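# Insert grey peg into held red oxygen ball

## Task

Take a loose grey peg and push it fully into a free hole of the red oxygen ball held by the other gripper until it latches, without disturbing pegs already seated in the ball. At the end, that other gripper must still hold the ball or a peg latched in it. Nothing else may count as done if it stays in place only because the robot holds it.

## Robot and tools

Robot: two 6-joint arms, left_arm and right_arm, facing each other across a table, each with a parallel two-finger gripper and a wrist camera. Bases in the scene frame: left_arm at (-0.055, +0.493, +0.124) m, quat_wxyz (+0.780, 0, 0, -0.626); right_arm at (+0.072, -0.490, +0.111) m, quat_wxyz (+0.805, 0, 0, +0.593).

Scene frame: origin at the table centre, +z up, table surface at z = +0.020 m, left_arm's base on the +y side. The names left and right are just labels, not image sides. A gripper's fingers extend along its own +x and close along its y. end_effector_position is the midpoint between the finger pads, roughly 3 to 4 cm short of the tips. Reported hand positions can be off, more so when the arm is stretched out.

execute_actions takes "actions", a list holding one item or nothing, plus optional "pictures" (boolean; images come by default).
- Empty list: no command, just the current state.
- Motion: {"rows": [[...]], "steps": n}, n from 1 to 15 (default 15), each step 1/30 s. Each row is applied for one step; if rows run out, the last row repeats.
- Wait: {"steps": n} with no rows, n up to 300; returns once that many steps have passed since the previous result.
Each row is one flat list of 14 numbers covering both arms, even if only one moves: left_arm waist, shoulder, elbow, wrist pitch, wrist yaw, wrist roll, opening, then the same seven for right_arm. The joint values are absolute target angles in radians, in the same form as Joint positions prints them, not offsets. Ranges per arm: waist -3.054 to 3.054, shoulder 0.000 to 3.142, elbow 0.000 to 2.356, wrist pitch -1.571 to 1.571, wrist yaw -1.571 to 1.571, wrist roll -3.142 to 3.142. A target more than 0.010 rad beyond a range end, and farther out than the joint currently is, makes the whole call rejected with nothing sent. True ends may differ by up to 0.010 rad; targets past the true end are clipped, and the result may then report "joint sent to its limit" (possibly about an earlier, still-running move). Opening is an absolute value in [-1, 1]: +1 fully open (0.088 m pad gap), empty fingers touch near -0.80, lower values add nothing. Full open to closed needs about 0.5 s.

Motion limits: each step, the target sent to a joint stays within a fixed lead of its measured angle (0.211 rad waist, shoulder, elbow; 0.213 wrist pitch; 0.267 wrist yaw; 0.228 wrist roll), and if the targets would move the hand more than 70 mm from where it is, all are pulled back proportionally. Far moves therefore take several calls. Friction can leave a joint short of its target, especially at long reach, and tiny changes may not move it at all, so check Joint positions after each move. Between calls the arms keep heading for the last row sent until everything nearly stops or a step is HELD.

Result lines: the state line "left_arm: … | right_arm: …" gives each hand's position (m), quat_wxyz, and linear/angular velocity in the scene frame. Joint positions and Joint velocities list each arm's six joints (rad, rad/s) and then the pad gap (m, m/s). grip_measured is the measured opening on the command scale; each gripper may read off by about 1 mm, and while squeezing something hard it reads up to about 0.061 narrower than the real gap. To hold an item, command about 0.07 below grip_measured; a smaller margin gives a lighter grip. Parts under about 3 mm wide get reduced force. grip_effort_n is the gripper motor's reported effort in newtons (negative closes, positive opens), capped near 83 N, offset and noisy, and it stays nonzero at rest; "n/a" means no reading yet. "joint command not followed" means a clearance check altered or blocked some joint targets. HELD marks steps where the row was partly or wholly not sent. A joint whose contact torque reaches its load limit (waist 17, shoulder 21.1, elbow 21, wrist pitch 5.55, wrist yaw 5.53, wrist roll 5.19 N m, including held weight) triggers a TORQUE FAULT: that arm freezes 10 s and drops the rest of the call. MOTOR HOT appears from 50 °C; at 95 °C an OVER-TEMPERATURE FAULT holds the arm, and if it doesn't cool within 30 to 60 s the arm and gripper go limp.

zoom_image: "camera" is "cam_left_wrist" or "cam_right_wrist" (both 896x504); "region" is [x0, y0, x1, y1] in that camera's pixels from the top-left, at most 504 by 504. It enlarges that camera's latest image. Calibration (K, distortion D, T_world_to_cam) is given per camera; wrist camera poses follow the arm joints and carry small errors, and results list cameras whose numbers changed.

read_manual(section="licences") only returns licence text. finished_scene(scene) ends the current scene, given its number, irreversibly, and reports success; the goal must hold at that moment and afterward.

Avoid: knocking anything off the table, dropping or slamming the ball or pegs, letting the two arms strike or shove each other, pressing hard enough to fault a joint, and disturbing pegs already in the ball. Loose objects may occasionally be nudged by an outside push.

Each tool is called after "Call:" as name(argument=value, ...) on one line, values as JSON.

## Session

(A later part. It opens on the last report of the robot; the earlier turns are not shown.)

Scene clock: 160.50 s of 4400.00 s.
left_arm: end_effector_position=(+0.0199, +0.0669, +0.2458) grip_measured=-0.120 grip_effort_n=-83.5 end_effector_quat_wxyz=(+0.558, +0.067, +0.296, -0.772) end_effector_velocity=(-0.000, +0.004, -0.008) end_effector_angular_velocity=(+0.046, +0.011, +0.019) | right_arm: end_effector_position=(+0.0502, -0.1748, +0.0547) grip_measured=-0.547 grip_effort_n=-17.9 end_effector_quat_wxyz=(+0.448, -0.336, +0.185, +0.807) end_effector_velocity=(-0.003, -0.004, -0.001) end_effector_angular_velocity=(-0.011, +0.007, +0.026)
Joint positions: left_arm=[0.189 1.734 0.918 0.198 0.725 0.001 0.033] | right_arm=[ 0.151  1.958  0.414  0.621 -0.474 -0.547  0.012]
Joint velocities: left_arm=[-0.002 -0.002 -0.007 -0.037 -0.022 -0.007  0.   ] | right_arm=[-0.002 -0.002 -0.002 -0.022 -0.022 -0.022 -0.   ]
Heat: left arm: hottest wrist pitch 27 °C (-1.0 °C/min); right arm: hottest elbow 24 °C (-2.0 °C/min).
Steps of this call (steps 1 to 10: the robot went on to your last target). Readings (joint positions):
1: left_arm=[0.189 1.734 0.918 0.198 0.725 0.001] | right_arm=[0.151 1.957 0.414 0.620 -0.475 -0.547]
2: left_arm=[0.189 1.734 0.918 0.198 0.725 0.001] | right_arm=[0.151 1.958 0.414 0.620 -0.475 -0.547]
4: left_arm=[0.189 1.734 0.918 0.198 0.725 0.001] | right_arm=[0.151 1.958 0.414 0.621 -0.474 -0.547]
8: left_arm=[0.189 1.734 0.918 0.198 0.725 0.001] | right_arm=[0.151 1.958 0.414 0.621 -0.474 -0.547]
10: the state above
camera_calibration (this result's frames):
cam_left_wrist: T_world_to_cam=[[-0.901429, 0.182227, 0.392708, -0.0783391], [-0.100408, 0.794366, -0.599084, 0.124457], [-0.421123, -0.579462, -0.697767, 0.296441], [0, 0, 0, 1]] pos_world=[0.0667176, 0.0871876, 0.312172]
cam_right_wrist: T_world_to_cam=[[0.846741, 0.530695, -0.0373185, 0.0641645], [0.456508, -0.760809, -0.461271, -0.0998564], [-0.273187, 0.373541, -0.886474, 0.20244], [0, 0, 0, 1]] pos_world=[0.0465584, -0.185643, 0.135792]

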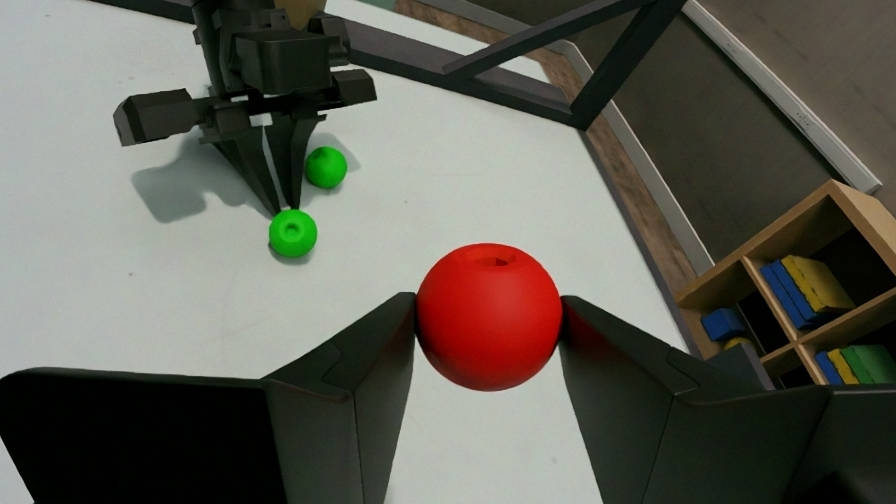

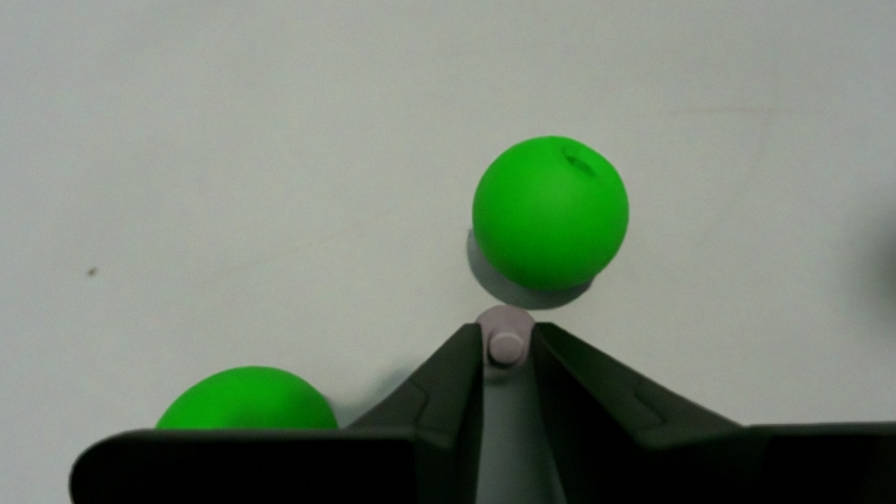

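Call:
execute_actions(actions=[{"rows": [[0.186,1.747,0.93,0.193,0.729,0.001,-0.2,0.155,1.972,0.419,0.621,-0.468,-0.545,-0.58],[0.185,1.748,0.932,0.186,0.733,0.001,-0.2,0.155,1.972,0.419,0.621,-0.468,-0.545,-0.61],[0.184,1.75,0.936,0.175,0.739,0.001,-0.2,0.155,1.972,0.419,0.621,-0.468,-0.545,-0.635],[0.182,1.752,0.942,0.161,0.747,0.001,-0.2,0.155,1.972,0.419,0.621,-0.468,-0.545,-0.655],[0.18,1.755,0.948,0.143,0.757,0.001,-0.2,0.155,1.972,0.419,0.621,-0.468,-0.545,-0.675],[0.177,1.758,0.956,0.121,0.769,0.001,-0.2,0.155,1.972,0.419,0.621,-0.468,-0.545,-0.695],[0.175,1.762,0.965,0.096,0.783,0.001,-0.2,0.155,1.972,0.419,0.621,-0.468,-0.545,-0.72],[0.171,1.766,0.976,0.068,0.798,0.001,-0.2,0.155,1.972,0.419,0.621,-0.468,-0.545,-0.745],[0.168,1.771,0.987,0.038,0.815,0.001,-0.2,0.155,1.972,0.419,0.621,-0.468,-0.545,-0.77],[0.164,1.776,0.999,0.005,0.833,0.001,-0.2,0.155,1.972,0.419,0.621,-0.468,-0.545,-0.79],[0.16,1.781,1.012,-0.031,0.853,0.001,-0.2,0.155,1.968,0.417,0.621,-0.468,-0.545,-0.79],[0.156,1.787,1.026,-0.068,0.874,0.001,-0.2,0.155,1.963,0.414,0.621,-0.468,-0.546,-0.79],[0.151,1.792,1.04,-0.107,0.896,0.001,-0.2,0.155,1.958,0.411,0.621,-0.468,-0.547,-0.79],[0.146,1.799,1.056,-0.148,0.918,0.001,-0.2,0.155,1.953,0.408,0.621,-0.468,-0.547,-0.79],[0.141,1.805,1.071,-0.19,0.942,0.001,-0.2,0.155,1.948,0.406,0.621,-0.468,-0.547,-0.79]], "steps": 15}], pictures=false)

Call:
execute_actions(actions=[{"rows": [[0.136,1.811,1.087,-0.234,0.966,0.001,-0.2,0.155,1.944,0.404,0.621,-0.468,-0.547,-0.79],[0.131,1.818,1.103,-0.278,0.99,0.001,-0.2,0.155,1.933,0.401,0.616,-0.468,-0.547,-0.79],[0.126,1.825,1.12,-0.323,1.015,0.001,-0.2,0.155,1.917,0.397,0.602,-0.468,-0.547,-0.79],[0.121,1.832,1.137,-0.368,1.04,0.001,-0.2,0.155,1.895,0.393,0.582,-0.468,-0.547,-0.79],[0.116,1.839,1.154,-0.414,1.066,0.001,-0.2,0.155,1.87,0.389,0.555,-0.468,-0.547,-0.79],[0.11,1.845,1.17,-0.46,1.091,0.001,-0.2,0.155,1.841,0.385,0.525,-0.468,-0.547,-0.79],[0.105,1.852,1.187,-0.505,1.116,0.001,-0.2,0.155,1.811,0.382,0.492,-0.468,-0.547,-0.79],[0.1,1.859,1.204,-0.55,1.141,0.001,-0.2,0.155,1.779,0.381,0.459,-0.468,-0.547,-0.79],[0.095,1.866,1.22,-0.594,1.165,0.001,-0.2,0.157,1.747,0.382,0.426,-0.466,-0.55,-0.79],[0.09,1.872,1.236,-0.638,1.189,0.001,-0.2,0.161,1.717,0.387,0.396,-0.462,-0.56,-0.79],[0.085,1.878,1.251,-0.68,1.213,0.001,-0.2,0.169,1.688,0.394,0.369,-0.455,-0.576,-0.79],[0.08,1.885,1.267,-0.721,1.235,0.001,-0.2,0.179,1.663,0.403,0.349,-0.445,-0.597,-0.79],[0.075,1.89,1.281,-0.76,1.257,0.001,-0.2,0.191,1.641,0.415,0.335,-0.433,-0.623,-0.79],[0.071,1.896,1.295,-0.797,1.278,0.001,-0.2,0.206,1.625,0.429,0.33,-0.419,-0.654,-0.79],[0.067,1.901,1.308,-0.833,1.298,0.001,-0.2,0.222,1.614,0.445,0.33,-0.403,-0.689,-0.79]], "steps": 15}], pictures=false)

Call:
execute_actions(actions=[{"rows": [[0.063,1.906,1.32,-0.866,1.316,0.001,-0.2,0.24,1.61,0.463,0.332,-0.385,-0.727,-0.79],[0.06,1.911,1.331,-0.896,1.333,0.001,-0.2,0.26,1.611,0.482,0.337,-0.366,-0.769,-0.79],[0.056,1.915,1.342,-0.924,1.348,0.001,-0.2,0.281,1.615,0.503,0.346,-0.346,-0.813,-0.79],[0.054,1.919,1.351,-0.949,1.362,0.001,-0.2,0.303,1.621,0.526,0.358,-0.324,-0.86,-0.79],[0.051,1.922,1.359,-0.971,1.374,0.001,-0.2,0.326,1.629,0.549,0.373,-0.302,-0.909,-0.79],[0.049,1.925,1.365,-0.989,1.384,0.001,-0.2,0.35,1.639,0.574,0.391,-0.279,-0.958,-0.79],[0.047,1.927,1.371,-1.003,1.392,0.001,-0.2,0.374,1.651,0.6,0.411,-0.256,-1.009,-0.79],[0.046,1.929,1.375,-1.014,1.398,0.001,-0.2,0.398,1.664,0.626,0.433,-0.232,-1.061,-0.79],[0.045,1.93,1.377,-1.021,1.402,0.001,-0.2,0.422,1.679,0.653,0.456,-0.208,-1.112,-0.79],[0.045,1.93,1.378,-1.023,1.403,0.001,-0.2,0.446,1.695,0.68,0.482,-0.185,-1.163,-0.79],[0.045,1.93,1.378,-1.023,1.403,0.001,-0.2,0.47,1.712,0.708,0.508,-0.162,-1.212,-0.79],[0.045,1.93,1.378,-1.023,1.403,0.001,-0.2,0.493,1.73,0.735,0.536,-0.14,-1.261,-0.79],[0.045,1.93,1.378,-1.023,1.403,0.001,-0.2,0.515,1.748,0.763,0.564,-0.118,-1.308,-0.79],[0.045,1.93,1.378,-1.023,1.403,0.001,-0.2,0.536,1.767,0.79,0.593,-0.098,-1.352,-0.79],[0.045,1.93,1.378,-1.023,1.403,0.001,-0.2,0.556,1.786,0.817,0.623,-0.079,-1.394,-0.79]], "steps": 15}], pictures=false)

Call:
execute_actions(actions=[{"rows": [[0.045,1.93,1.378,-1.023,1.403,0.001,-0.2,0.574,1.805,0.843,0.652,-0.061,-1.432,-0.79],[0.045,1.93,1.378,-1.023,1.403,0.001,-0.2,0.59,1.824,0.869,0.681,-0.045,-1.467,-0.79],[0.045,1.93,1.378,-1.023,1.403,0.001,-0.2,0.605,1.843,0.894,0.709,-0.031,-1.498,-0.79],[0.045,1.93,1.378,-1.023,1.403,0.001,-0.2,0.617,1.861,0.917,0.737,-0.019,-1.524,-0.79],[0.045,1.93,1.378,-1.023,1.403,0.001,-0.2,0.627,1.879,0.94,0.763,-0.009,-1.545,-0.79],[0.045,1.93,1.378,-1.023,1.403,0.001,-0.2,0.635,1.896,0.961,0.789,-0.002,-1.561,-0.79],[0.045,1.93,1.378,-1.023,1.403,0.001,-0.2,0.639,1.912,0.98,0.812,0.002,-1.571,-0.79],[0.045,1.93,1.378,-1.023,1.403,0.001,-0.2,0.641,1.927,0.998,0.834,0.004,-1.574,-0.79],[0.045,1.93,1.378,-1.023,1.403,0.001,-0.2,0.641,1.94,1.014,0.854,0.004,-1.574,-0.79],[0.045,1.93,1.378,-1.023,1.403,0.001,-0.2,0.641,1.952,1.028,0.872,0.004,-1.574,-0.79],[0.045,1.93,1.378,-1.023,1.403,0.001,-0.2,0.641,1.962,1.04,0.887,0.004,-1.574,-0.79],[0.045,1.93,1.378,-1.023,1.403,0.001,-0.2,0.641,1.97,1.049,0.899,0.004,-1.574,-0.79],[0.045,1.93,1.378,-1.023,1.403,0.001,-0.2,0.641,1.976,1.056,0.908,0.004,-1.574,-0.79],[0.045,1.93,1.378,-1.023,1.403,0.001,-0.2,0.641,1.98,1.061,0.913,0.004,-1.574,-0.79],[0.045,1.93,1.378,-1.023,1.403,0.001,-0.2,0.641,1.981,1.062,0.915,0.004,-1.574,-0.79]], "steps": 15}], pictures=false)

Call:
execute_actions(actions=[{"steps": 15}])

Scene clock: 206.50 s of 4400.00 s.
left_arm: end_effector_position=(-0.0155, +0.0763, +0.2399) grip_measured=-0.120 grip_effort_n=-83.5 end_effector_quat_wxyz=(+0.464, +0.064, +0.402, -0.787) end_effector_velocity=(-0.141, +0.046, +0.003) end_effector_angular_velocity=(+0.640, +0.742, -0.542) | right_arm: end_effector_position=(+0.0504, -0.1750, +0.0541) grip_measured=-0.714 grip_effort_n=-83.5 end_effector_quat_wxyz=(+0.449, -0.337, +0.186, +0.806) end_effector_velocity=(-0.000, -0.000, +0.005) end_effector_angular_velocity=(+0.006, +0.001, +0.007)
Joint positions: left_arm=[ 0.158  1.776  1.021 -0.085  0.88   0.001  0.033] | right_arm=[ 0.151  1.96   0.414  0.622 -0.473 -0.546  0.004]
Joint velocities: left_arm=[-0.139  0.168  0.413 -1.106  0.608 -0.007  0.   ] | right_arm=[-0.002 -0.027 -0.002 -0.022 -0.007 -0.007 -0.   ]
Heat: left arm: hottest elbow 27 °C (+0.0 °C/min); right arm: hottest elbow 24 °C (+0.0 °C/min).
Steps of this call (steps 1 to 15: the robot went on to your last target; steps 16 to 90: nothing new was sent; then 42.50 s passed at rest; steps 91 to 105: all 15 steps of this action). Readings (joint positions):
91: left_arm=[0.189 1.734 0.918 0.197 0.725 0.001] | right_arm=[0.151 1.958 0.414 0.621 -0.474 -0.546]
92: left_arm=[0.189 1.734 0.918 0.195 0.725 0.001] | right_arm=[0.151 1.958 0.414 0.621 -0.474 -0.546]
94: left_arm=[0.189 1.735 0.923 0.184 0.732 0.001] | right_arm=[0.151 1.960 0.414 0.621 -0.473 -0.546]
98: left_arm=[0.183 1.744 0.944 0.125 0.764 0.001] | right_arm=[0.151 1.961 0.414 0.621 -0.473 -0.546]
105: the state above

Scene clock: 207.00 s of 4400.00 s.
left_arm: end_effector_position=(-0.0846, +0.1073, +0.2729) grip_measured=-0.120 grip_effort_n=-83.5 end_effector_quat_wxyz=(+0.246, +0.012, +0.619, -0.746) end_effector_velocity=(-0.101, +0.046, +0.111) end_effector_angular_velocity=(+0.661, +0.838, -0.287) | right_arm: end_effector_position=(+0.0442, -0.1805, +0.1005) grip_measured=-0.714 grip_effort_n=-83.5 end_effector_quat_wxyz=(+0.436, -0.363, +0.141, +0.811) end_effector_velocity=(-0.054, +0.093, +0.162) end_effector_angular_velocity=(+0.668, -0.737, +0.676)
Joint positions: left_arm=[ 0.082  1.871  1.257 -0.722  1.234  0.001  0.033] | right_arm=[ 0.185  1.674  0.406  0.364 -0.437 -0.62   0.004]
Joint velocities: left_arm=[-0.144  0.168  0.432 -1.136  0.623 -0.007 -0.   ] | right_arm=[ 0.354 -0.574  0.242 -0.374  0.315 -0.725 -0.   ]
Heat: left arm: hottest elbow 27 °C (+0.0 °C/min); right arm: hottest elbow 24 °C (+0.0 °C/min).
Steps of this call (steps 1 to 15: all 15 steps of this action). Readings (joint positions):
1: left_arm=[0.153 1.782 1.036 -0.123 0.902 0.001] | right_arm=[0.151 1.959 0.414 0.622 -0.472 -0.546]
2: left_arm=[0.148 1.787 1.050 -0.164 0.924 0.001] | right_arm=[0.151 1.956 0.413 0.621 -0.472 -0.546]
4: left_arm=[0.138 1.800 1.082 -0.248 0.971 0.001] | right_arm=[0.151 1.940 0.409 0.609 -0.472 -0.546]
8: left_arm=[0.117 1.827 1.147 -0.424 1.069 0.001] | right_arm=[0.151 1.860 0.396 0.531 -0.472 -0.546]
15: the state above

Scene clock: 207.50 s of 4400.00 s.
left_arm: end_effector_position=(-0.1062, +0.1168, +0.3054) grip_measured=-0.120 grip_effort_n=-83.5 end_effector_quat_wxyz=(+0.155, -0.032, +0.703, -0.693) end_effector_velocity=(-0.002, +0.004, +0.003) end_effector_angular_velocity=(+0.074, +0.043, -0.001) | right_arm: end_effector_position=(-0.0319, -0.0602, +0.2110) grip_measured=-0.714 grip_effort_n=-83.5 end_effector_quat_wxyz=(+0.364, -0.463, -0.348, +0.730) end_effector_velocity=(-0.248, +0.237, +0.238) end_effector_angular_velocity=(+1.525, -1.194, +0.697)
Joint positions: left_arm=[ 0.048  1.914  1.366 -1.014  1.396  0.001  0.033] | right_arm=[ 0.491  1.725  0.736  0.548 -0.141 -1.265  0.004]
Joint velocities: left_arm=[-0.002  0.012  0.017 -0.081  0.022 -0.007 -0.   ] | right_arm=[ 0.647  0.51   0.794  0.799  0.579 -1.355 -0.   ]
Heat: left arm: hottest elbow 27 °C (+0.0 °C/min); right arm: hottest elbow 24 °C (+0.0 °C/min).
Steps of this call (steps 1 to 15: all 15 steps of this action). Readings (joint positions):
1: left_arm=[0.077 1.877 1.271 -0.760 1.255 0.001] | right_arm=[0.198 1.658 0.416 0.355 -0.425 -0.647]
2: left_arm=[0.073 1.882 1.285 -0.795 1.275 0.001] | right_arm=[0.212 1.646 0.429 0.350 -0.411 -0.679]
4: left_arm=[0.066 1.892 1.309 -0.861 1.311 0.001] | right_arm=[0.246 1.633 0.465 0.350 -0.377 -0.751]
8: left_arm=[0.054 1.906 1.346 -0.958 1.366 0.001] | right_arm=[0.330 1.636 0.550 0.389 -0.296 -0.927]
15: the state above

Scene clock: 208.00 s of 4400.00 s.
left_arm: end_effector_position=(-0.1063, +0.1169, +0.3059) grip_measured=-0.120 grip_effort_n=-83.5 end_effector_quat_wxyz=(+0.154, -0.033, +0.705, -0.692) end_effector_velocity=(+0.001, +0.001, -0.001) end_effector_angular_velocity=(+0.016, -0.003, +0.004) | right_arm: end_effector_position=(-0.1036, +0.0134, +0.2973) grip_measured=-0.714 grip_effort_n=-83.5 end_effector_quat_wxyz=(+0.403, -0.415, -0.571, +0.583) end_effector_velocity=(-0.015, +0.050, +0.052) end_effector_angular_velocity=(+0.291, +0.047, -0.009)
Joint positions: left_arm=[ 0.048  1.915  1.368 -1.02   1.399  0.001  0.033] | right_arm=[ 0.637  1.948  1.035  0.889 -0.002 -1.567  0.004]
Joint velocities: left_arm=[ 0.002 -0.002 -0.002 -0.007 -0.007 -0.007  0.   ] | right_arm=[-0.002  0.183  0.217  0.256  0.007 -0.051 -0.   ]
Heat: left arm: hottest elbow 27 °C (+0.0 °C/min); right arm: hottest elbow 24 °C (+0.0 °C/min).
Steps of this call (steps 1 to 15: all 15 steps of this action). Readings (joint positions):
1: left_arm=[0.048 1.915 1.366 -1.016 1.397 0.001] | right_arm=[0.513 1.742 0.762 0.575 -0.121 -1.309]
2: left_arm=[0.048 1.915 1.367 -1.017 1.398 0.001] | right_arm=[0.533 1.760 0.789 0.603 -0.102 -1.351]
4: left_arm=[0.048 1.915 1.367 -1.019 1.398 0.001] | right_arm=[0.570 1.797 0.840 0.659 -0.068 -1.426]
8: left_arm=[0.048 1.915 1.367 -1.020 1.399 0.001] | right_arm=[0.621 1.866 0.934 0.766 -0.023 -1.526]
15: the state above

Scene clock: 208.50 s of 4400.00 s.
left_arm: end_effector_position=(-0.1063, +0.1169, +0.3059) grip_measured=-0.120 grip_effort_n=-83.5 end_effector_quat_wxyz=(+0.154, -0.033, +0.705, -0.692) end_effector_velocity=(+0.001, +0.003, -0.003) end_effector_angular_velocity=(+0.048, -0.010, +0.006) | right_arm: end_effector_position=(-0.1050, +0.0175, +0.3016) grip_measured=-0.714 grip_effort_n=-83.5 end_effector_quat_wxyz=(+0.410, -0.409, -0.577, +0.576) end_effector_velocity=(+0.002, +0.001, +0.006) end_effector_angular_velocity=(+0.019, -0.001, -0.010)
Joint positions: left_arm=[ 0.048  1.915  1.368 -1.02   1.399  0.001  0.033] | right_arm=[ 0.637  1.965  1.053  0.914 -0.001 -1.572  0.004]
Joint velocities: left_arm=[ 0.002 -0.002 -0.002 -0.022 -0.022 -0.022 -0.   ] | right_arm=[-0.002 -0.007  0.002  0.007  0.007 -0.007  0.   ]
Heat: left arm: hottest elbow 27 °C (+0.0 °C/min); right arm: hottest elbow 24 °C (+0.0 °C/min).
Steps of this call (steps 1 to 15: the robot went on to your last target). Readings (joint positions):
1: left_arm=[0.048 1.915 1.368 -1.020 1.399 0.001] | right_arm=[0.637 1.953 1.041 0.896 -0.002 -1.568]
2: left_arm=[0.048 1.915 1.368 -1.020 1.399 0.001] | right_arm=[0.637 1.956 1.045 0.901 -0.001 -1.569]
4: left_arm=[0.048 1.915 1.368 -1.020 1.399 0.001] | right_arm=[0.637 1.961 1.049 0.907 -0.001 -1.571]
8: left_arm=[0.048 1.915 1.368 -1.020 1.399 0.001] | right_arm=[0.637 1.964 1.052 0.912 -0.001 -1.571]
15: the state above
camera_calibration (this result's frames):
cam_left_wrist: T_world_to_cam=[[-0.171702, -0.060498, 0.98329, -0.29951], [0.0904052, 0.992933, 0.0768779, -0.101656], [-0.980992, 0.102095, -0.165019, 0.0120226], [0, 0, 0, 1]] pos_world=[-0.0304423, 0.0815901, 0.304305]
cam_right_wrist: T_world_to_cam=[[0.0149092, 0.0347138, 0.999286, -0.288523], [0.999307, 0.0335671, -0.0160756, 0.139968], [-0.0341012, 0.998833, -0.0341893, 0.0642143], [0, 0, 0, 1]] pos_world=[-0.13338, -0.058822, 0.292763]

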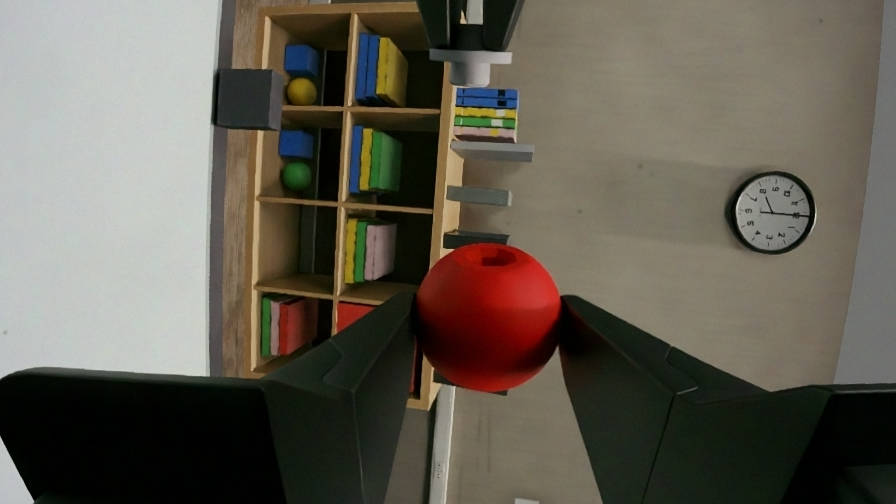

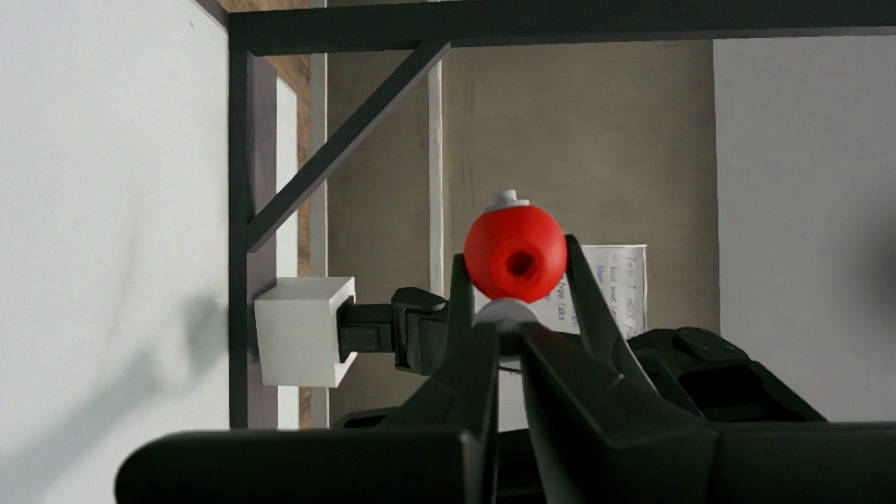

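Call:
zoom_image(camera="cam_right_wrist", region=[440, 180, 600, 340])

Call:
zoom_image(camera="cam_right_wrist", region=[455, 280, 565, 390])

Call:
zoom_image(camera="cam_left_wrist", region=[410, 0, 530, 120])

Call:
zoom_image(camera="cam_left_wrist", region=[405, 232, 573, 400])

Region (440, 180, 600, 340) of cam_right_wrist's 896x504 image, scaled by 3.150, with more detail than that image has.

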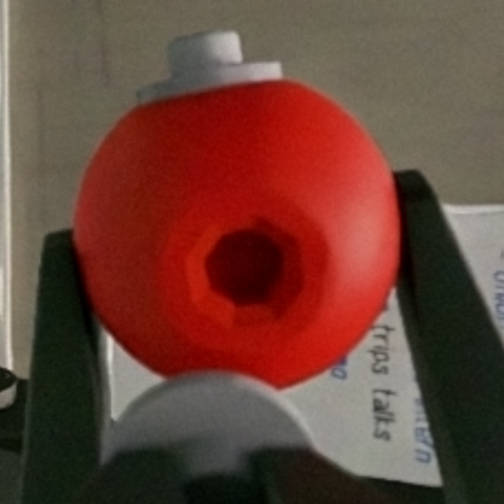

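Region (455, 280, 565, 390) of cam_right_wrist's 896x504 image, scaled by 4.582, with more detail than that image has.

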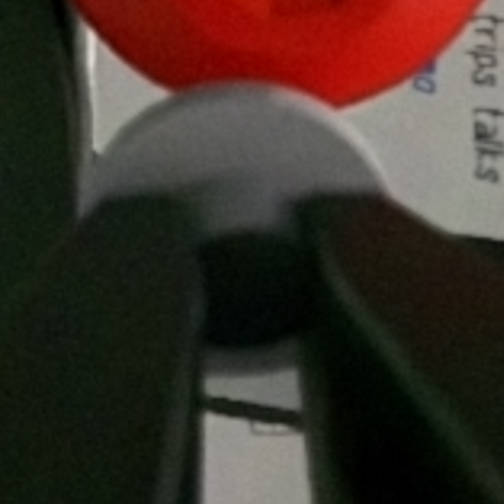

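Region (410, 0, 530, 120) of cam_left_wrist's 896x504 image, scaled by 4.200, with more detail than that image has.

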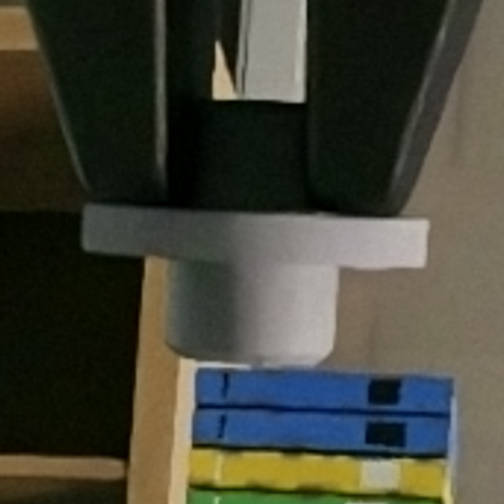

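Region (405, 232, 573, 400) of cam_left_wrist's 896x504 image, scaled by 3.000, with more detail than that image has.

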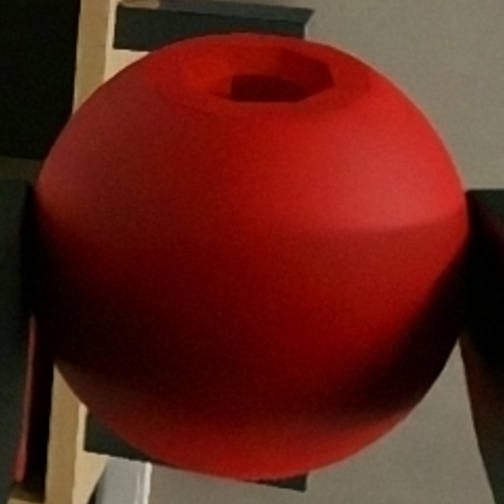

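Call:
execute_actions(actions=[{"rows": [[0.052,1.93,1.378,-1.023,1.403,0.004,-0.2,0.634,1.982,1.063,0.913,0.004,-1.574,-0.79],[0.054,1.93,1.378,-1.023,1.403,0.005,-0.2,0.632,1.984,1.066,0.912,0.004,-1.574,-0.79],[0.057,1.93,1.378,-1.023,1.403,0.006,-0.2,0.631,1.986,1.07,0.912,0.004,-1.574,-0.79],[0.062,1.93,1.378,-1.023,1.403,0.007,-0.2,0.628,1.99,1.076,0.912,0.004,-1.574,-0.79],[0.067,1.93,1.378,-1.023,1.403,0.008,-0.2,0.625,1.994,1.083,0.911,0.004,-1.574,-0.79],[0.073,1.93,1.378,-1.023,1.403,0.009,-0.2,0.622,1.999,1.091,0.911,0.004,-1.574,-0.79],[0.079,1.93,1.378,-1.023,1.403,0.01,-0.2,0.619,2.004,1.098,0.911,0.004,-1.574,-0.79],[0.085,1.93,1.378,-1.023,1.403,0.012,-0.2,0.616,2.01,1.107,0.911,0.004,-1.574,-0.79],[0.091,1.93,1.378,-1.023,1.403,0.013,-0.2,0.613,2.015,1.114,0.91,0.004,-1.574,-0.79],[0.097,1.93,1.378,-1.023,1.403,0.014,-0.2,0.61,2.02,1.122,0.91,0.004,-1.574,-0.79],[0.102,1.93,1.378,-1.023,1.403,0.016,-0.2,0.607,2.024,1.129,0.91,0.004,-1.574,-0.79],[0.107,1.93,1.378,-1.023,1.403,0.017,-0.2,0.604,2.028,1.135,0.91,0.004,-1.574,-0.79],[0.11,1.93,1.378,-1.023,1.403,0.017,-0.2,0.603,2.03,1.139,0.9095,0.004,-1.574,-0.79],[0.112,1.93,1.378,-1.023,1.403,0.018,-0.2,0.601,2.032,1.142,0.9095,0.004,-1.574,-0.79],[0.113,1.93,1.378,-1.023,1.403,0.018,-0.2,0.601,2.033,1.143,0.9095,0.004,-1.574,-0.79]], "steps": 15}], pictures=false)

Call:
execute_actions(actions=[{"steps": 14}])

Call:
zoom_image(camera="cam_left_wrist", region=[420, 150, 560, 290])

Call:
zoom_image(camera="cam_right_wrist", region=[425, 200, 593, 368])

Scene clock: 247.43 s of 4400.00 s.
left_arm: end_effector_position=(-0.0854, +0.1147, +0.3058) grip_measured=-0.120 grip_effort_n=-83.5 end_effector_quat_wxyz=(+0.173, -0.052, +0.700, -0.691) end_effector_velocity=(+0.040, -0.002, -0.002) end_effector_angular_velocity=(+0.007, -0.005, +0.104) | right_arm: end_effector_position=(-0.0941, +0.0366, +0.3069) grip_measured=-0.714 grip_effort_n=-83.5 end_effector_quat_wxyz=(+0.425, -0.411, -0.576, +0.565) end_effector_velocity=(+0.026, +0.033, +0.006) end_effector_angular_velocity=(+0.037, -0.012, -0.059)
Joint positions: left_arm=[ 0.104  1.916  1.368 -1.02   1.399  0.013  0.033] | right_arm=[ 0.608  2.01   1.123  0.912  0.    -1.572  0.004]
Joint velocities: left_arm=[ 0.105  0.002 -0.002 -0.007 -0.007  0.007 -0.   ] | right_arm=[-0.066  0.076  0.115 -0.007 -0.007 -0.022 -0.   ]
Heat: left arm: hottest shoulder 27 °C (+1.0 °C/min); right arm: hottest wrist pitch 28 °C (+4.0 °C/min).
Steps of this call (steps 1 to 15: the robot went on to your last target; steps 16 to 90: nothing new was sent; then 35.43 s passed at rest; steps 91 to 105: all 15 steps of this action). Readings (joint positions):
91: left_arm=[0.048 1.915 1.368 -1.020 1.399 0.001] | right_arm=[0.637 1.965 1.053 0.914 -0.000 -1.572]
92: left_arm=[0.048 1.915 1.368 -1.020 1.399 0.001] | right_arm=[0.637 1.966 1.054 0.914 -0.000 -1.572]
94: left_arm=[0.050 1.916 1.368 -1.020 1.399 0.002] | right_arm=[0.637 1.968 1.058 0.914 -0.000 -1.572]
98: left_arm=[0.065 1.916 1.368 -1.020 1.399 0.006] | right_arm=[0.629 1.981 1.079 0.914 -0.000 -1.572]
105: the state above

Scene clock: 247.90 s of 4400.00 s.
left_arm: end_effector_position=(-0.0829, +0.1145, +0.3058) grip_measured=-0.120 grip_effort_n=-83.5 end_effector_quat_wxyz=(+0.175, -0.054, +0.699, -0.691) end_effector_velocity=(+0.001, +0.001, -0.001) end_effector_angular_velocity=(+0.016, -0.002, +0.004) | right_arm: end_effector_position=(-0.0927, +0.0392, +0.3079) grip_measured=-0.714 grip_effort_n=-83.5 end_effector_quat_wxyz=(+0.427, -0.411, -0.576, +0.563) end_effector_velocity=(+0.003, -0.000, -0.007) end_effector_angular_velocity=(-0.024, -0.015, -0.010)
Joint positions: left_arm=[ 0.11   1.916  1.368 -1.02   1.399  0.015  0.033] | right_arm=[ 0.604  2.016  1.134  0.912  0.001 -1.572  0.004]
Joint velocities: left_arm=[ 0.002 -0.002 -0.002 -0.007 -0.007 -0.007 -0.   ] | right_arm=[-0.002 -0.002 -0.007 -0.022  0.007 -0.007 -0.   ]
Heat: left arm: hottest shoulder 27 °C (+1.0 °C/min); right arm: hottest wrist pitch 28 °C (+4.0 °C/min).
Steps of this call (steps 1 to 14: the robot went on to your last target). Readings (joint positions):
1: left_arm=[0.107 1.916 1.368 -1.020 1.399 0.014] | right_arm=[0.606 2.012 1.127 0.912 0.001 -1.572]
2: left_arm=[0.109 1.916 1.368 -1.020 1.399 0.014] | right_arm=[0.605 2.013 1.129 0.912 0.001 -1.572]
4: left_arm=[0.110 1.916 1.368 -1.020 1.399 0.014] | right_arm=[0.604 2.014 1.132 0.912 0.001 -1.572]
8: left_arm=[0.110 1.916 1.368 -1.020 1.399 0.015] | right_arm=[0.604 2.016 1.133 0.912 0.001 -1.572]
14: the state above
camera_calibration (this result's frames):
cam_left_wrist: T_world_to_cam=[[-0.171606, -0.0582213, 0.983444, -0.295881], [0.0310381, 0.997437, 0.0644658, -0.102988], [-0.984677, 0.0415869, -0.169359, 0.0431055], [0, 0, 0, 1]] pos_world=[-0.00513349, 0.0837045, 0.304922]
cam_right_wrist: T_world_to_cam=[[0.0241665, 0.00833121, 0.999673, -0.294038], [0.999708, -0.000616118, -0.0241622, 0.130941], [0.000414616, 0.999965, -0.00834366, 0.0383136], [0, 0, 0, 1]] pos_world=[-0.123813, -0.0357819, 0.297425]

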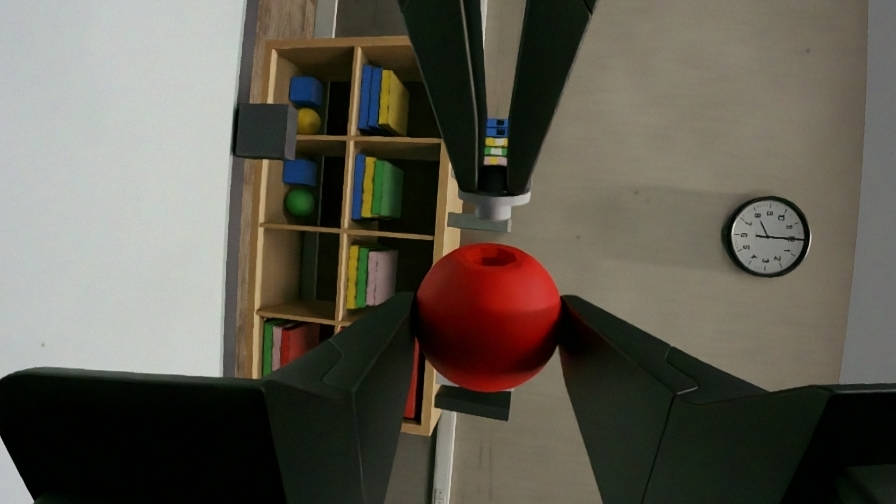

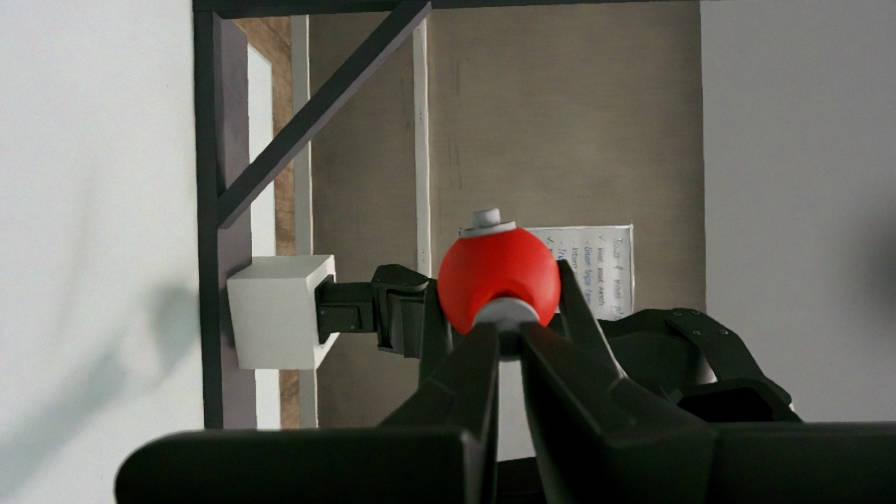

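Region (420, 150, 560, 290) of cam_left_wrist's 896x504 image, scaled by 3.600, with more detail than that image has.

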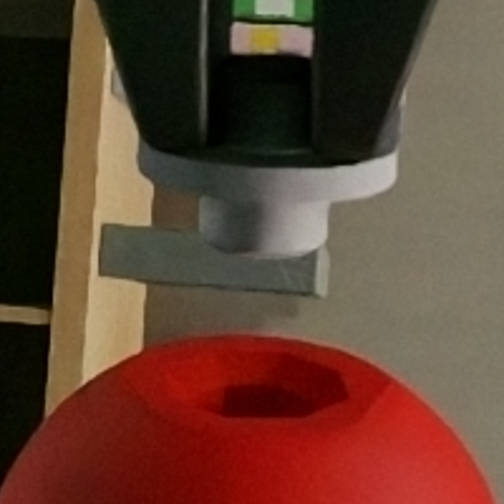

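Region (425, 200, 593, 368) of cam_right_wrist's 896x504 image, scaled by 3.000, with more detail than that image has.

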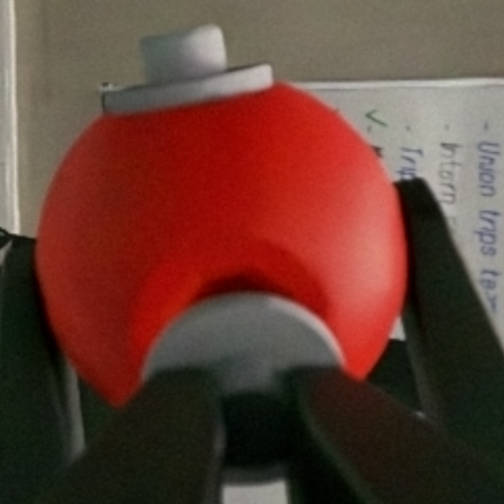

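Call:
zoom_image(camera="cam_right_wrist", region=[460, 262, 544, 346])

Region (460, 262, 544, 346) of cam_right_wrist's 896x504 image, scaled by 6.000, with more detail than that image has.

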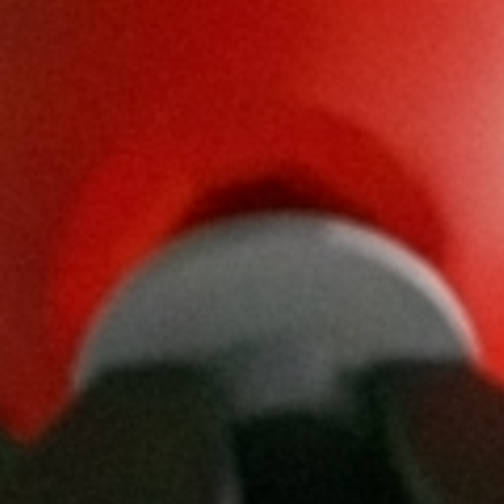

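Call:
execute_actions(actions=[{"rows": [[0.113,1.93,1.378,-1.023,1.403,0.018,-0.2,0.6,2.0334,1.1437,0.9092,0.004,-1.574,-0.79],[0.113,1.93,1.378,-1.023,1.403,0.018,-0.2,0.5995,2.0347,1.1458,0.9085,0.004,-1.574,-0.79],[0.113,1.93,1.378,-1.023,1.403,0.018,-0.2,0.5995,2.0367,1.1489,0.9073,0.004,-1.574,-0.79],[0.113,1.93,1.378,-1.023,1.403,0.018,-0.2,0.5995,2.0392,1.153,0.9057,0.004,-1.574,-0.79],[0.113,1.93,1.378,-1.023,1.403,0.018,-0.2,0.5995,2.0421,1.1577,0.9039,0.004,-1.574,-0.79],[0.113,1.93,1.378,-1.023,1.403,0.018,-0.2,0.5995,2.0454,1.163,0.9019,0.004,-1.574,-0.79],[0.113,1.93,1.378,-1.023,1.403,0.018,-0.2,0.5995,2.0488,1.1686,0.8998,0.004,-1.574,-0.79],[0.113,1.93,1.378,-1.023,1.403,0.018,-0.2,0.5995,2.0524,1.1742,0.8977,0.004,-1.574,-0.79],[0.113,1.93,1.378,-1.023,1.403,0.018,-0.2,0.5995,2.0558,1.1798,0.8956,0.004,-1.574,-0.79],[0.113,1.93,1.378,-1.023,1.403,0.018,-0.2,0.5995,2.0591,1.1851,0.8936,0.004,-1.574,-0.79],[0.113,1.93,1.378,-1.023,1.403,0.018,-0.2,0.5995,2.062,1.1898,0.8918,0.004,-1.574,-0.79],[0.113,1.93,1.378,-1.023,1.403,0.018,-0.2,0.5995,2.0645,1.1939,0.8902,0.004,-1.574,-0.79],[0.113,1.93,1.378,-1.023,1.403,0.018,-0.2,0.5995,2.0665,1.197,0.889,0.004,-1.574,-0.79],[0.113,1.93,1.378,-1.023,1.403,0.018,-0.2,0.5995,2.0678,1.1991,0.8883,0.004,-1.574,-0.79],[0.113,1.93,1.378,-1.023,1.403,0.018,-0.2,0.5995,2.0682,1.1998,0.888,0.004,-1.574,-0.79]], "steps": 15}], pictures=false)

Call:
execute_actions(actions=[{"steps": 14}])

Call:
zoom_image(camera="cam_left_wrist", region=[430, 190, 550, 310])

Call:
zoom_image(camera="cam_right_wrist", region=[445, 250, 565, 370])

Scene clock: 277.13 s of 4400.00 s.
left_arm: end_effector_position=(-0.0829, +0.1145, +0.3058) grip_measured=-0.120 grip_effort_n=-83.5 end_effector_quat_wxyz=(+0.175, -0.054, +0.699, -0.691) end_effector_velocity=(-0.001, +0.001, -0.002) end_effector_angular_velocity=(+0.021, -0.001, -0.001) | right_arm: end_effector_position=(-0.0953, +0.0490, +0.3082) grip_measured=-0.714 grip_effort_n=-83.5 end_effector_quat_wxyz=(+0.428, -0.411, -0.576, +0.563) end_effector_velocity=(-0.002, +0.016, -0.003) end_effector_angular_velocity=(-0.000, -0.008, -0.010)
Joint positions: left_arm=[ 0.11   1.916  1.368 -1.02   1.399  0.015  0.033] | right_arm=[ 0.603  2.047  1.183  0.893  0.001 -1.572  0.004]
Joint velocities: left_arm=[-0.002  0.002 -0.002 -0.007 -0.007 -0.007 -0.   ] | right_arm=[-0.002  0.056  0.076 -0.022  0.007 -0.007 -0.   ]
Heat: left arm: hottest shoulder 28 °C (+1.0 °C/min); right arm: hottest elbow 29 °C (+4.0 °C/min).
Steps of this call (steps 1 to 30: the robot went on to your last target; steps 31 to 90: nothing new was sent; then 25.73 s passed at rest; steps 91 to 105: all 15 steps of this action). Readings (joint positions):
91: left_arm=[0.110 1.916 1.368 -1.020 1.399 0.015] | right_arm=[0.604 2.016 1.134 0.912 0.001 -1.572]
92: left_arm=[0.110 1.916 1.368 -1.020 1.399 0.015] | right_arm=[0.604 2.017 1.135 0.912 0.001 -1.572]
94: left_arm=[0.110 1.916 1.368 -1.020 1.399 0.015] | right_arm=[0.604 2.018 1.137 0.910 0.001 -1.572]
98: left_arm=[0.110 1.916 1.368 -1.020 1.399 0.015] | right_arm=[0.603 2.027 1.152 0.905 0.001 -1.572]
105: the state above

Scene clock: 277.60 s of 4400.00 s.
left_arm: end_effector_position=(-0.0830, +0.1145, +0.3058) grip_measured=-0.120 grip_effort_n=-83.5 end_effector_quat_wxyz=(+0.175, -0.054, +0.699, -0.691) end_effector_velocity=(-0.002, +0.003, -0.001) end_effector_angular_velocity=(+0.016, -0.002, -0.004) | right_arm: end_effector_position=(-0.0950, +0.0504, +0.3085) grip_measured=-0.714 grip_effort_n=-83.5 end_effector_quat_wxyz=(+0.428, -0.411, -0.576, +0.562) end_effector_velocity=(+0.000, -0.000, -0.004) end_effector_angular_velocity=(-0.023, +0.000, +0.005)
Joint positions: left_arm=[ 0.11   1.916  1.368 -1.021  1.399  0.015  0.033] | right_arm=[ 0.602  2.05   1.19   0.891  0.001 -1.572  0.004]
Joint velocities: left_arm=[-0.002 -0.002 -0.002 -0.022 -0.007  0.007 -0.   ] | right_arm=[-0.002 -0.002 -0.002 -0.022 -0.007  0.007 -0.   ]
Heat: left arm: hottest shoulder 28 °C (+1.0 °C/min); right arm: hottest elbow 29 °C (+4.1 °C/min).
Steps of this call (steps 1 to 14: the robot went on to your last target). Readings (joint positions):
1: left_arm=[0.110 1.916 1.368 -1.021 1.399 0.015] | right_arm=[0.603 2.048 1.185 0.893 0.001 -1.572]
2: left_arm=[0.110 1.916 1.368 -1.021 1.399 0.015] | right_arm=[0.603 2.049 1.187 0.892 0.001 -1.572]
4: left_arm=[0.110 1.916 1.368 -1.021 1.399 0.015] | right_arm=[0.602 2.050 1.188 0.891 0.001 -1.572]
8: left_arm=[0.110 1.916 1.368 -1.021 1.399 0.015] | right_arm=[0.602 2.050 1.190 0.891 0.001 -1.572]
14: the state above
camera_calibration (this result's frames):
cam_left_wrist: T_world_to_cam=[[-0.171365, -0.0589317, 0.983444, -0.29578], [0.031054, 0.99739, 0.0651786, -0.103266], [-0.984718, 0.0417092, -0.169087, 0.0429795], [0, 0, 0, 1]] pos_world=[-0.00515665, 0.0837727, 0.304881]
cam_right_wrist: T_world_to_cam=[[0.024408, 0.00755654, 0.999674, -0.294563], [0.999699, -0.00250524, -0.0243897, 0.133473], [0.00232012, 0.999968, -0.00761542, 0.0271272], [0, 0, 0, 1]] pos_world=[-0.126306, -0.0245661, 0.297929]

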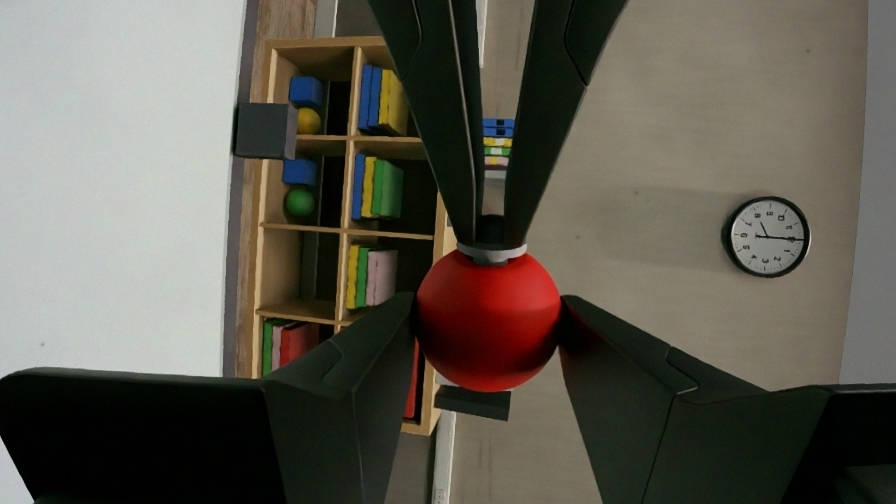

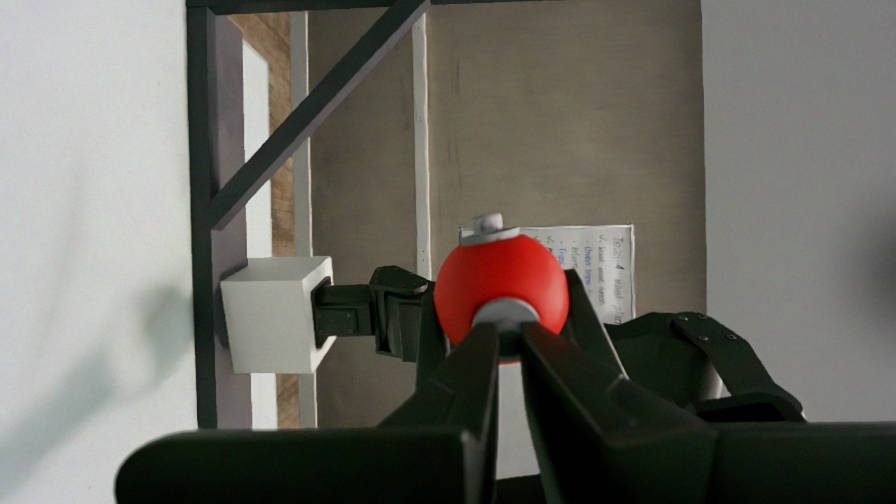

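Region (430, 190, 550, 310) of cam_left_wrist's 896x504 image, scaled by 4.200, with more detail than that image has.

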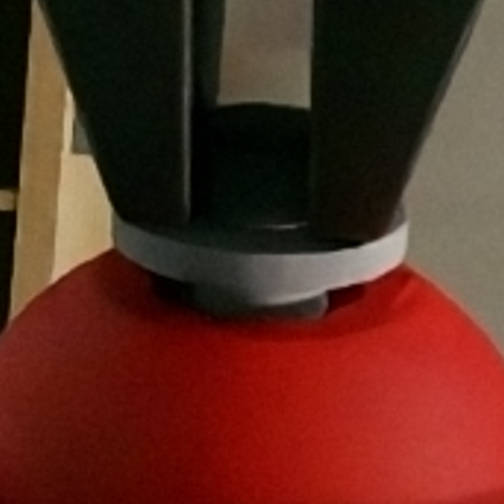

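Region (445, 250, 565, 370) of cam_right_wrist's 896x504 image, scaled by 4.200, with more detail than that image has.

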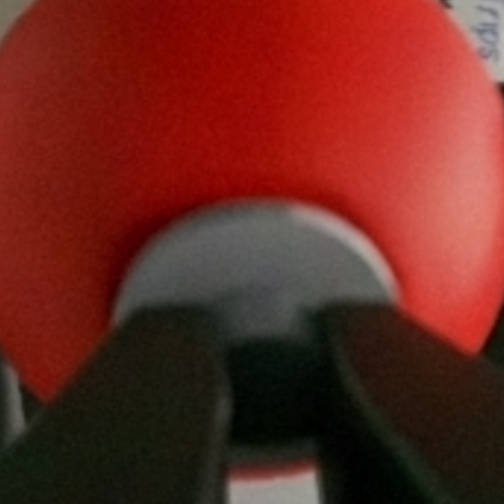

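Call:
execute_actions(actions=[{"rows": [[0.113,1.93,1.378,-1.021,1.403,0.018,-0.2,0.5995,2.0692,1.2016,0.8877,0.004,-1.574,-0.79],[0.113,1.93,1.378,-1.019,1.403,0.018,-0.2,0.5995,2.0703,1.2035,0.8874,0.004,-1.574,-0.79],[0.114,1.93,1.378,-1.017,1.403,0.018,-0.2,0.5995,2.0713,1.2053,0.8871,0.004,-1.574,-0.79],[0.115,1.93,1.378,-1.015,1.403,0.018,-0.2,0.5995,2.0723,1.2072,0.8867,0.004,-1.574,-0.79],[0.116,1.93,1.378,-1.013,1.403,0.018,-0.2,0.5995,2.0733,1.209,0.8864,0.004,-1.574,-0.79],[0.117,1.93,1.378,-1.011,1.403,0.018,-0.2,0.5995,2.0744,1.2108,0.8861,0.004,-1.574,-0.79],[0.118,1.93,1.378,-1.009,1.403,0.018,-0.2,0.5995,2.0754,1.2127,0.8858,0.004,-1.574,-0.79],[0.1193,1.93,1.379,-1.007,1.403,0.018,-0.2,0.5995,2.0764,1.2145,0.8855,0.004,-1.574,-0.79],[0.1205,1.93,1.38,-1.005,1.403,0.018,-0.2,0.5995,2.0774,1.2164,0.8852,0.004,-1.574,-0.79],[0.1218,1.93,1.381,-1.003,1.403,0.018,-0.2,0.5995,2.0785,1.2182,0.8849,0.004,-1.574,-0.79],[0.123,1.93,1.382,-1.001,1.403,0.018,-0.2,0.5995,2.0795,1.22,0.8846,0.004,-1.574,-0.79],[0.1243,1.93,1.383,-0.999,1.403,0.018,-0.2,0.5995,2.0805,1.2219,0.8842,0.004,-1.574,-0.79],[0.1255,1.93,1.384,-0.997,1.403,0.018,-0.2,0.5995,2.0815,1.2237,0.8839,0.004,-1.574,-0.79],[0.1268,1.93,1.385,-0.995,1.403,0.018,-0.2,0.5995,2.0826,1.2256,0.8836,0.004,-1.574,-0.79],[0.128,1.93,1.386,-0.993,1.403,0.018,-0.2,0.5995,2.0836,1.2274,0.8833,0.004,-1.574,-0.79]], "steps": 15}], pictures=false)

Call:
execute_actions(actions=[{"steps": 12}])

Call:
zoom_image(camera="cam_left_wrist", region=[430, 190, 550, 310])

Call:
zoom_image(camera="cam_right_wrist", region=[445, 250, 565, 370])

Scene clock: 286.83 s of 4400.00 s.
left_arm: end_effector_position=(-0.0827, +0.1138, +0.3058) grip_measured=-0.120 grip_effort_n=-83.5 end_effector_quat_wxyz=(+0.176, -0.054, +0.696, -0.694) end_effector_velocity=(-0.001, +0.001, -0.002) end_effector_angular_velocity=(+0.021, -0.001, +0.001) | right_arm: end_effector_position=(-0.0958, +0.0528, +0.3084) grip_measured=-0.714 grip_effort_n=-83.5 end_effector_quat_wxyz=(+0.428, -0.411, -0.576, +0.562) end_effector_velocity=(-0.001, +0.004, -0.002) end_effector_angular_velocity=(-0.009, -0.011, +0.005)
Joint positions: left_arm=[ 0.11   1.916  1.368 -1.013  1.399  0.015  0.033] | right_arm=[ 0.602  2.059  1.202  0.887  0.001 -1.572  0.004]
Joint velocities: left_arm=[-0.002 -0.002 -0.007  0.007 -0.007 -0.022 -0.   ] | right_arm=[-0.002  0.012  0.022 -0.022 -0.007 -0.007 -0.   ]
Heat: left arm: hottest shoulder 28 °C (+1.0 °C/min); right arm: hottest elbow 29 °C (+3.0 °C/min).
Steps of this call (steps 1 to 15: the robot went on to your last target; steps 16 to 90: nothing new was sent; then 5.73 s passed at rest; steps 91 to 105: all 15 steps of this action). Readings (joint positions):
91: left_arm=[0.110 1.916 1.368 -1.021 1.399 0.015] | right_arm=[0.602 2.051 1.190 0.891 0.001 -1.572]
92: left_arm=[0.110 1.916 1.368 -1.021 1.399 0.015] | right_arm=[0.602 2.051 1.191 0.890 0.001 -1.572]
94: left_arm=[0.110 1.916 1.368 -1.021 1.399 0.015] | right_arm=[0.602 2.052 1.193 0.890 0.001 -1.572]
98: left_arm=[0.110 1.916 1.368 -1.020 1.399 0.015] | right_arm=[0.602 2.055 1.197 0.889 0.001 -1.572]
105: the state above

Scene clock: 287.23 s of 4400.00 s.
left_arm: end_effector_position=(-0.0826, +0.1136, +0.3058) grip_measured=-0.120 grip_effort_n=-83.5 end_effector_quat_wxyz=(+0.176, -0.054, +0.695, -0.695) end_effector_velocity=(-0.002, +0.002, +0.004) end_effector_angular_velocity=(+0.016, +0.013, -0.001) | right_arm: end_effector_position=(-0.0959, +0.0530, +0.3085) grip_measured=-0.714 grip_effort_n=-83.5 end_effector_quat_wxyz=(+0.428, -0.411, -0.576, +0.562) end_effector_velocity=(-0.002, -0.002, -0.002) end_effector_angular_velocity=(-0.014, -0.012, +0.010)
Joint positions: left_arm=[ 0.11   1.916  1.368 -1.011  1.399  0.015  0.033] | right_arm=[ 0.602  2.059  1.204  0.886  0.001 -1.572  0.004]
Joint velocities: left_arm=[-0.002 -0.007  0.002 -0.022  0.007 -0.007 -0.   ] | right_arm=[ 0.002 -0.007 -0.002 -0.022 -0.007 -0.007 -0.   ]
Heat: left arm: hottest shoulder 28 °C (+1.0 °C/min); right arm: hottest elbow 29 °C (+3.0 °C/min).
Steps of this call (steps 1 to 12: the robot went on to your last target). Readings (joint positions):
1: left_arm=[0.110 1.916 1.368 -1.012 1.399 0.015] | right_arm=[0.602 2.059 1.203 0.887 0.001 -1.572]
2: left_arm=[0.110 1.916 1.368 -1.012 1.399 0.015] | right_arm=[0.602 2.059 1.204 0.886 0.001 -1.572]
4: left_arm=[0.110 1.916 1.368 -1.011 1.399 0.015] | right_arm=[0.602 2.059 1.204 0.886 0.001 -1.572]
8: left_arm=[0.110 1.916 1.368 -1.011 1.399 0.015] | right_arm=[0.602 2.059 1.204 0.886 0.001 -1.572]
12: the state above
camera_calibration (this result's frames):
cam_left_wrist: T_world_to_cam=[[-0.174746, -0.0489865, 0.983394, -0.297181], [0.0308471, 0.997999, 0.0551955, -0.0993672], [-0.98413, 0.03998, -0.172885, 0.0447427], [0, 0, 0, 1]] pos_world=[-0.00483331, 0.0828217, 0.305466]
cam_right_wrist: T_world_to_cam=[[0.0245208, 0.00719226, 0.999673, -0.294558], [0.999697, -0.00249634, -0.0245034, 0.134334], [0.00231929, 0.999971, -0.00725129, 0.0243685], [0, 0, 0, 1]] pos_world=[-0.127127, -0.0219139, 0.29793]

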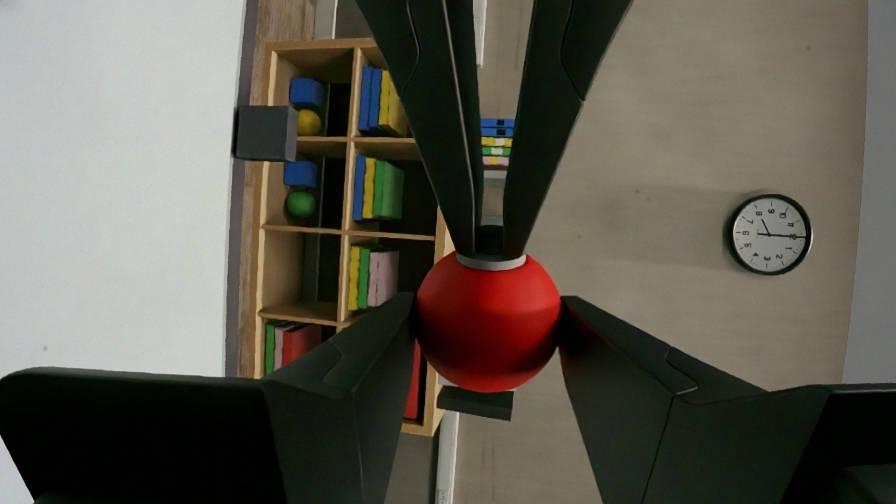

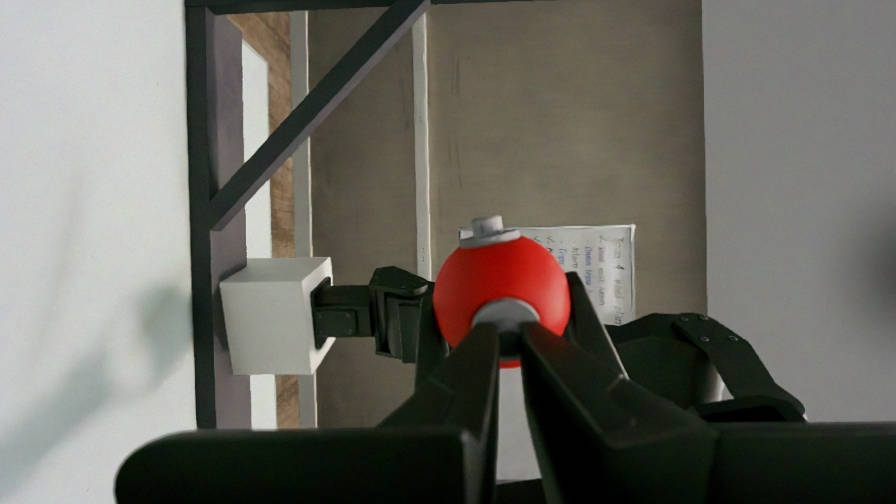

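Region (430, 190, 550, 310) of cam_left_wrist's 896x504 image, scaled by 4.200, with more detail than that image has.

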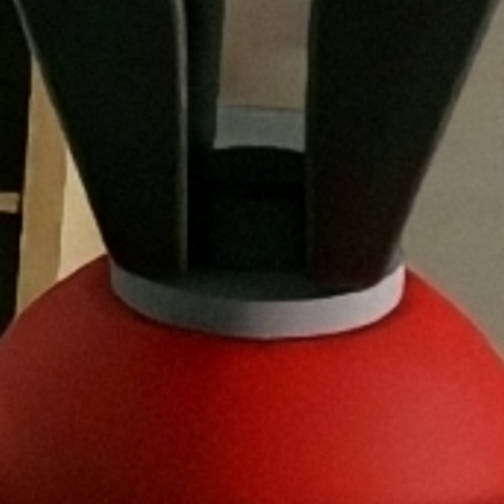

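Region (445, 250, 565, 370) of cam_right_wrist's 896x504 image, scaled by 4.200, with more detail than that image has.

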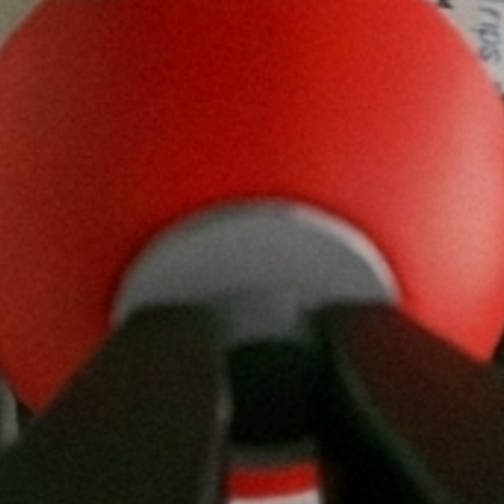

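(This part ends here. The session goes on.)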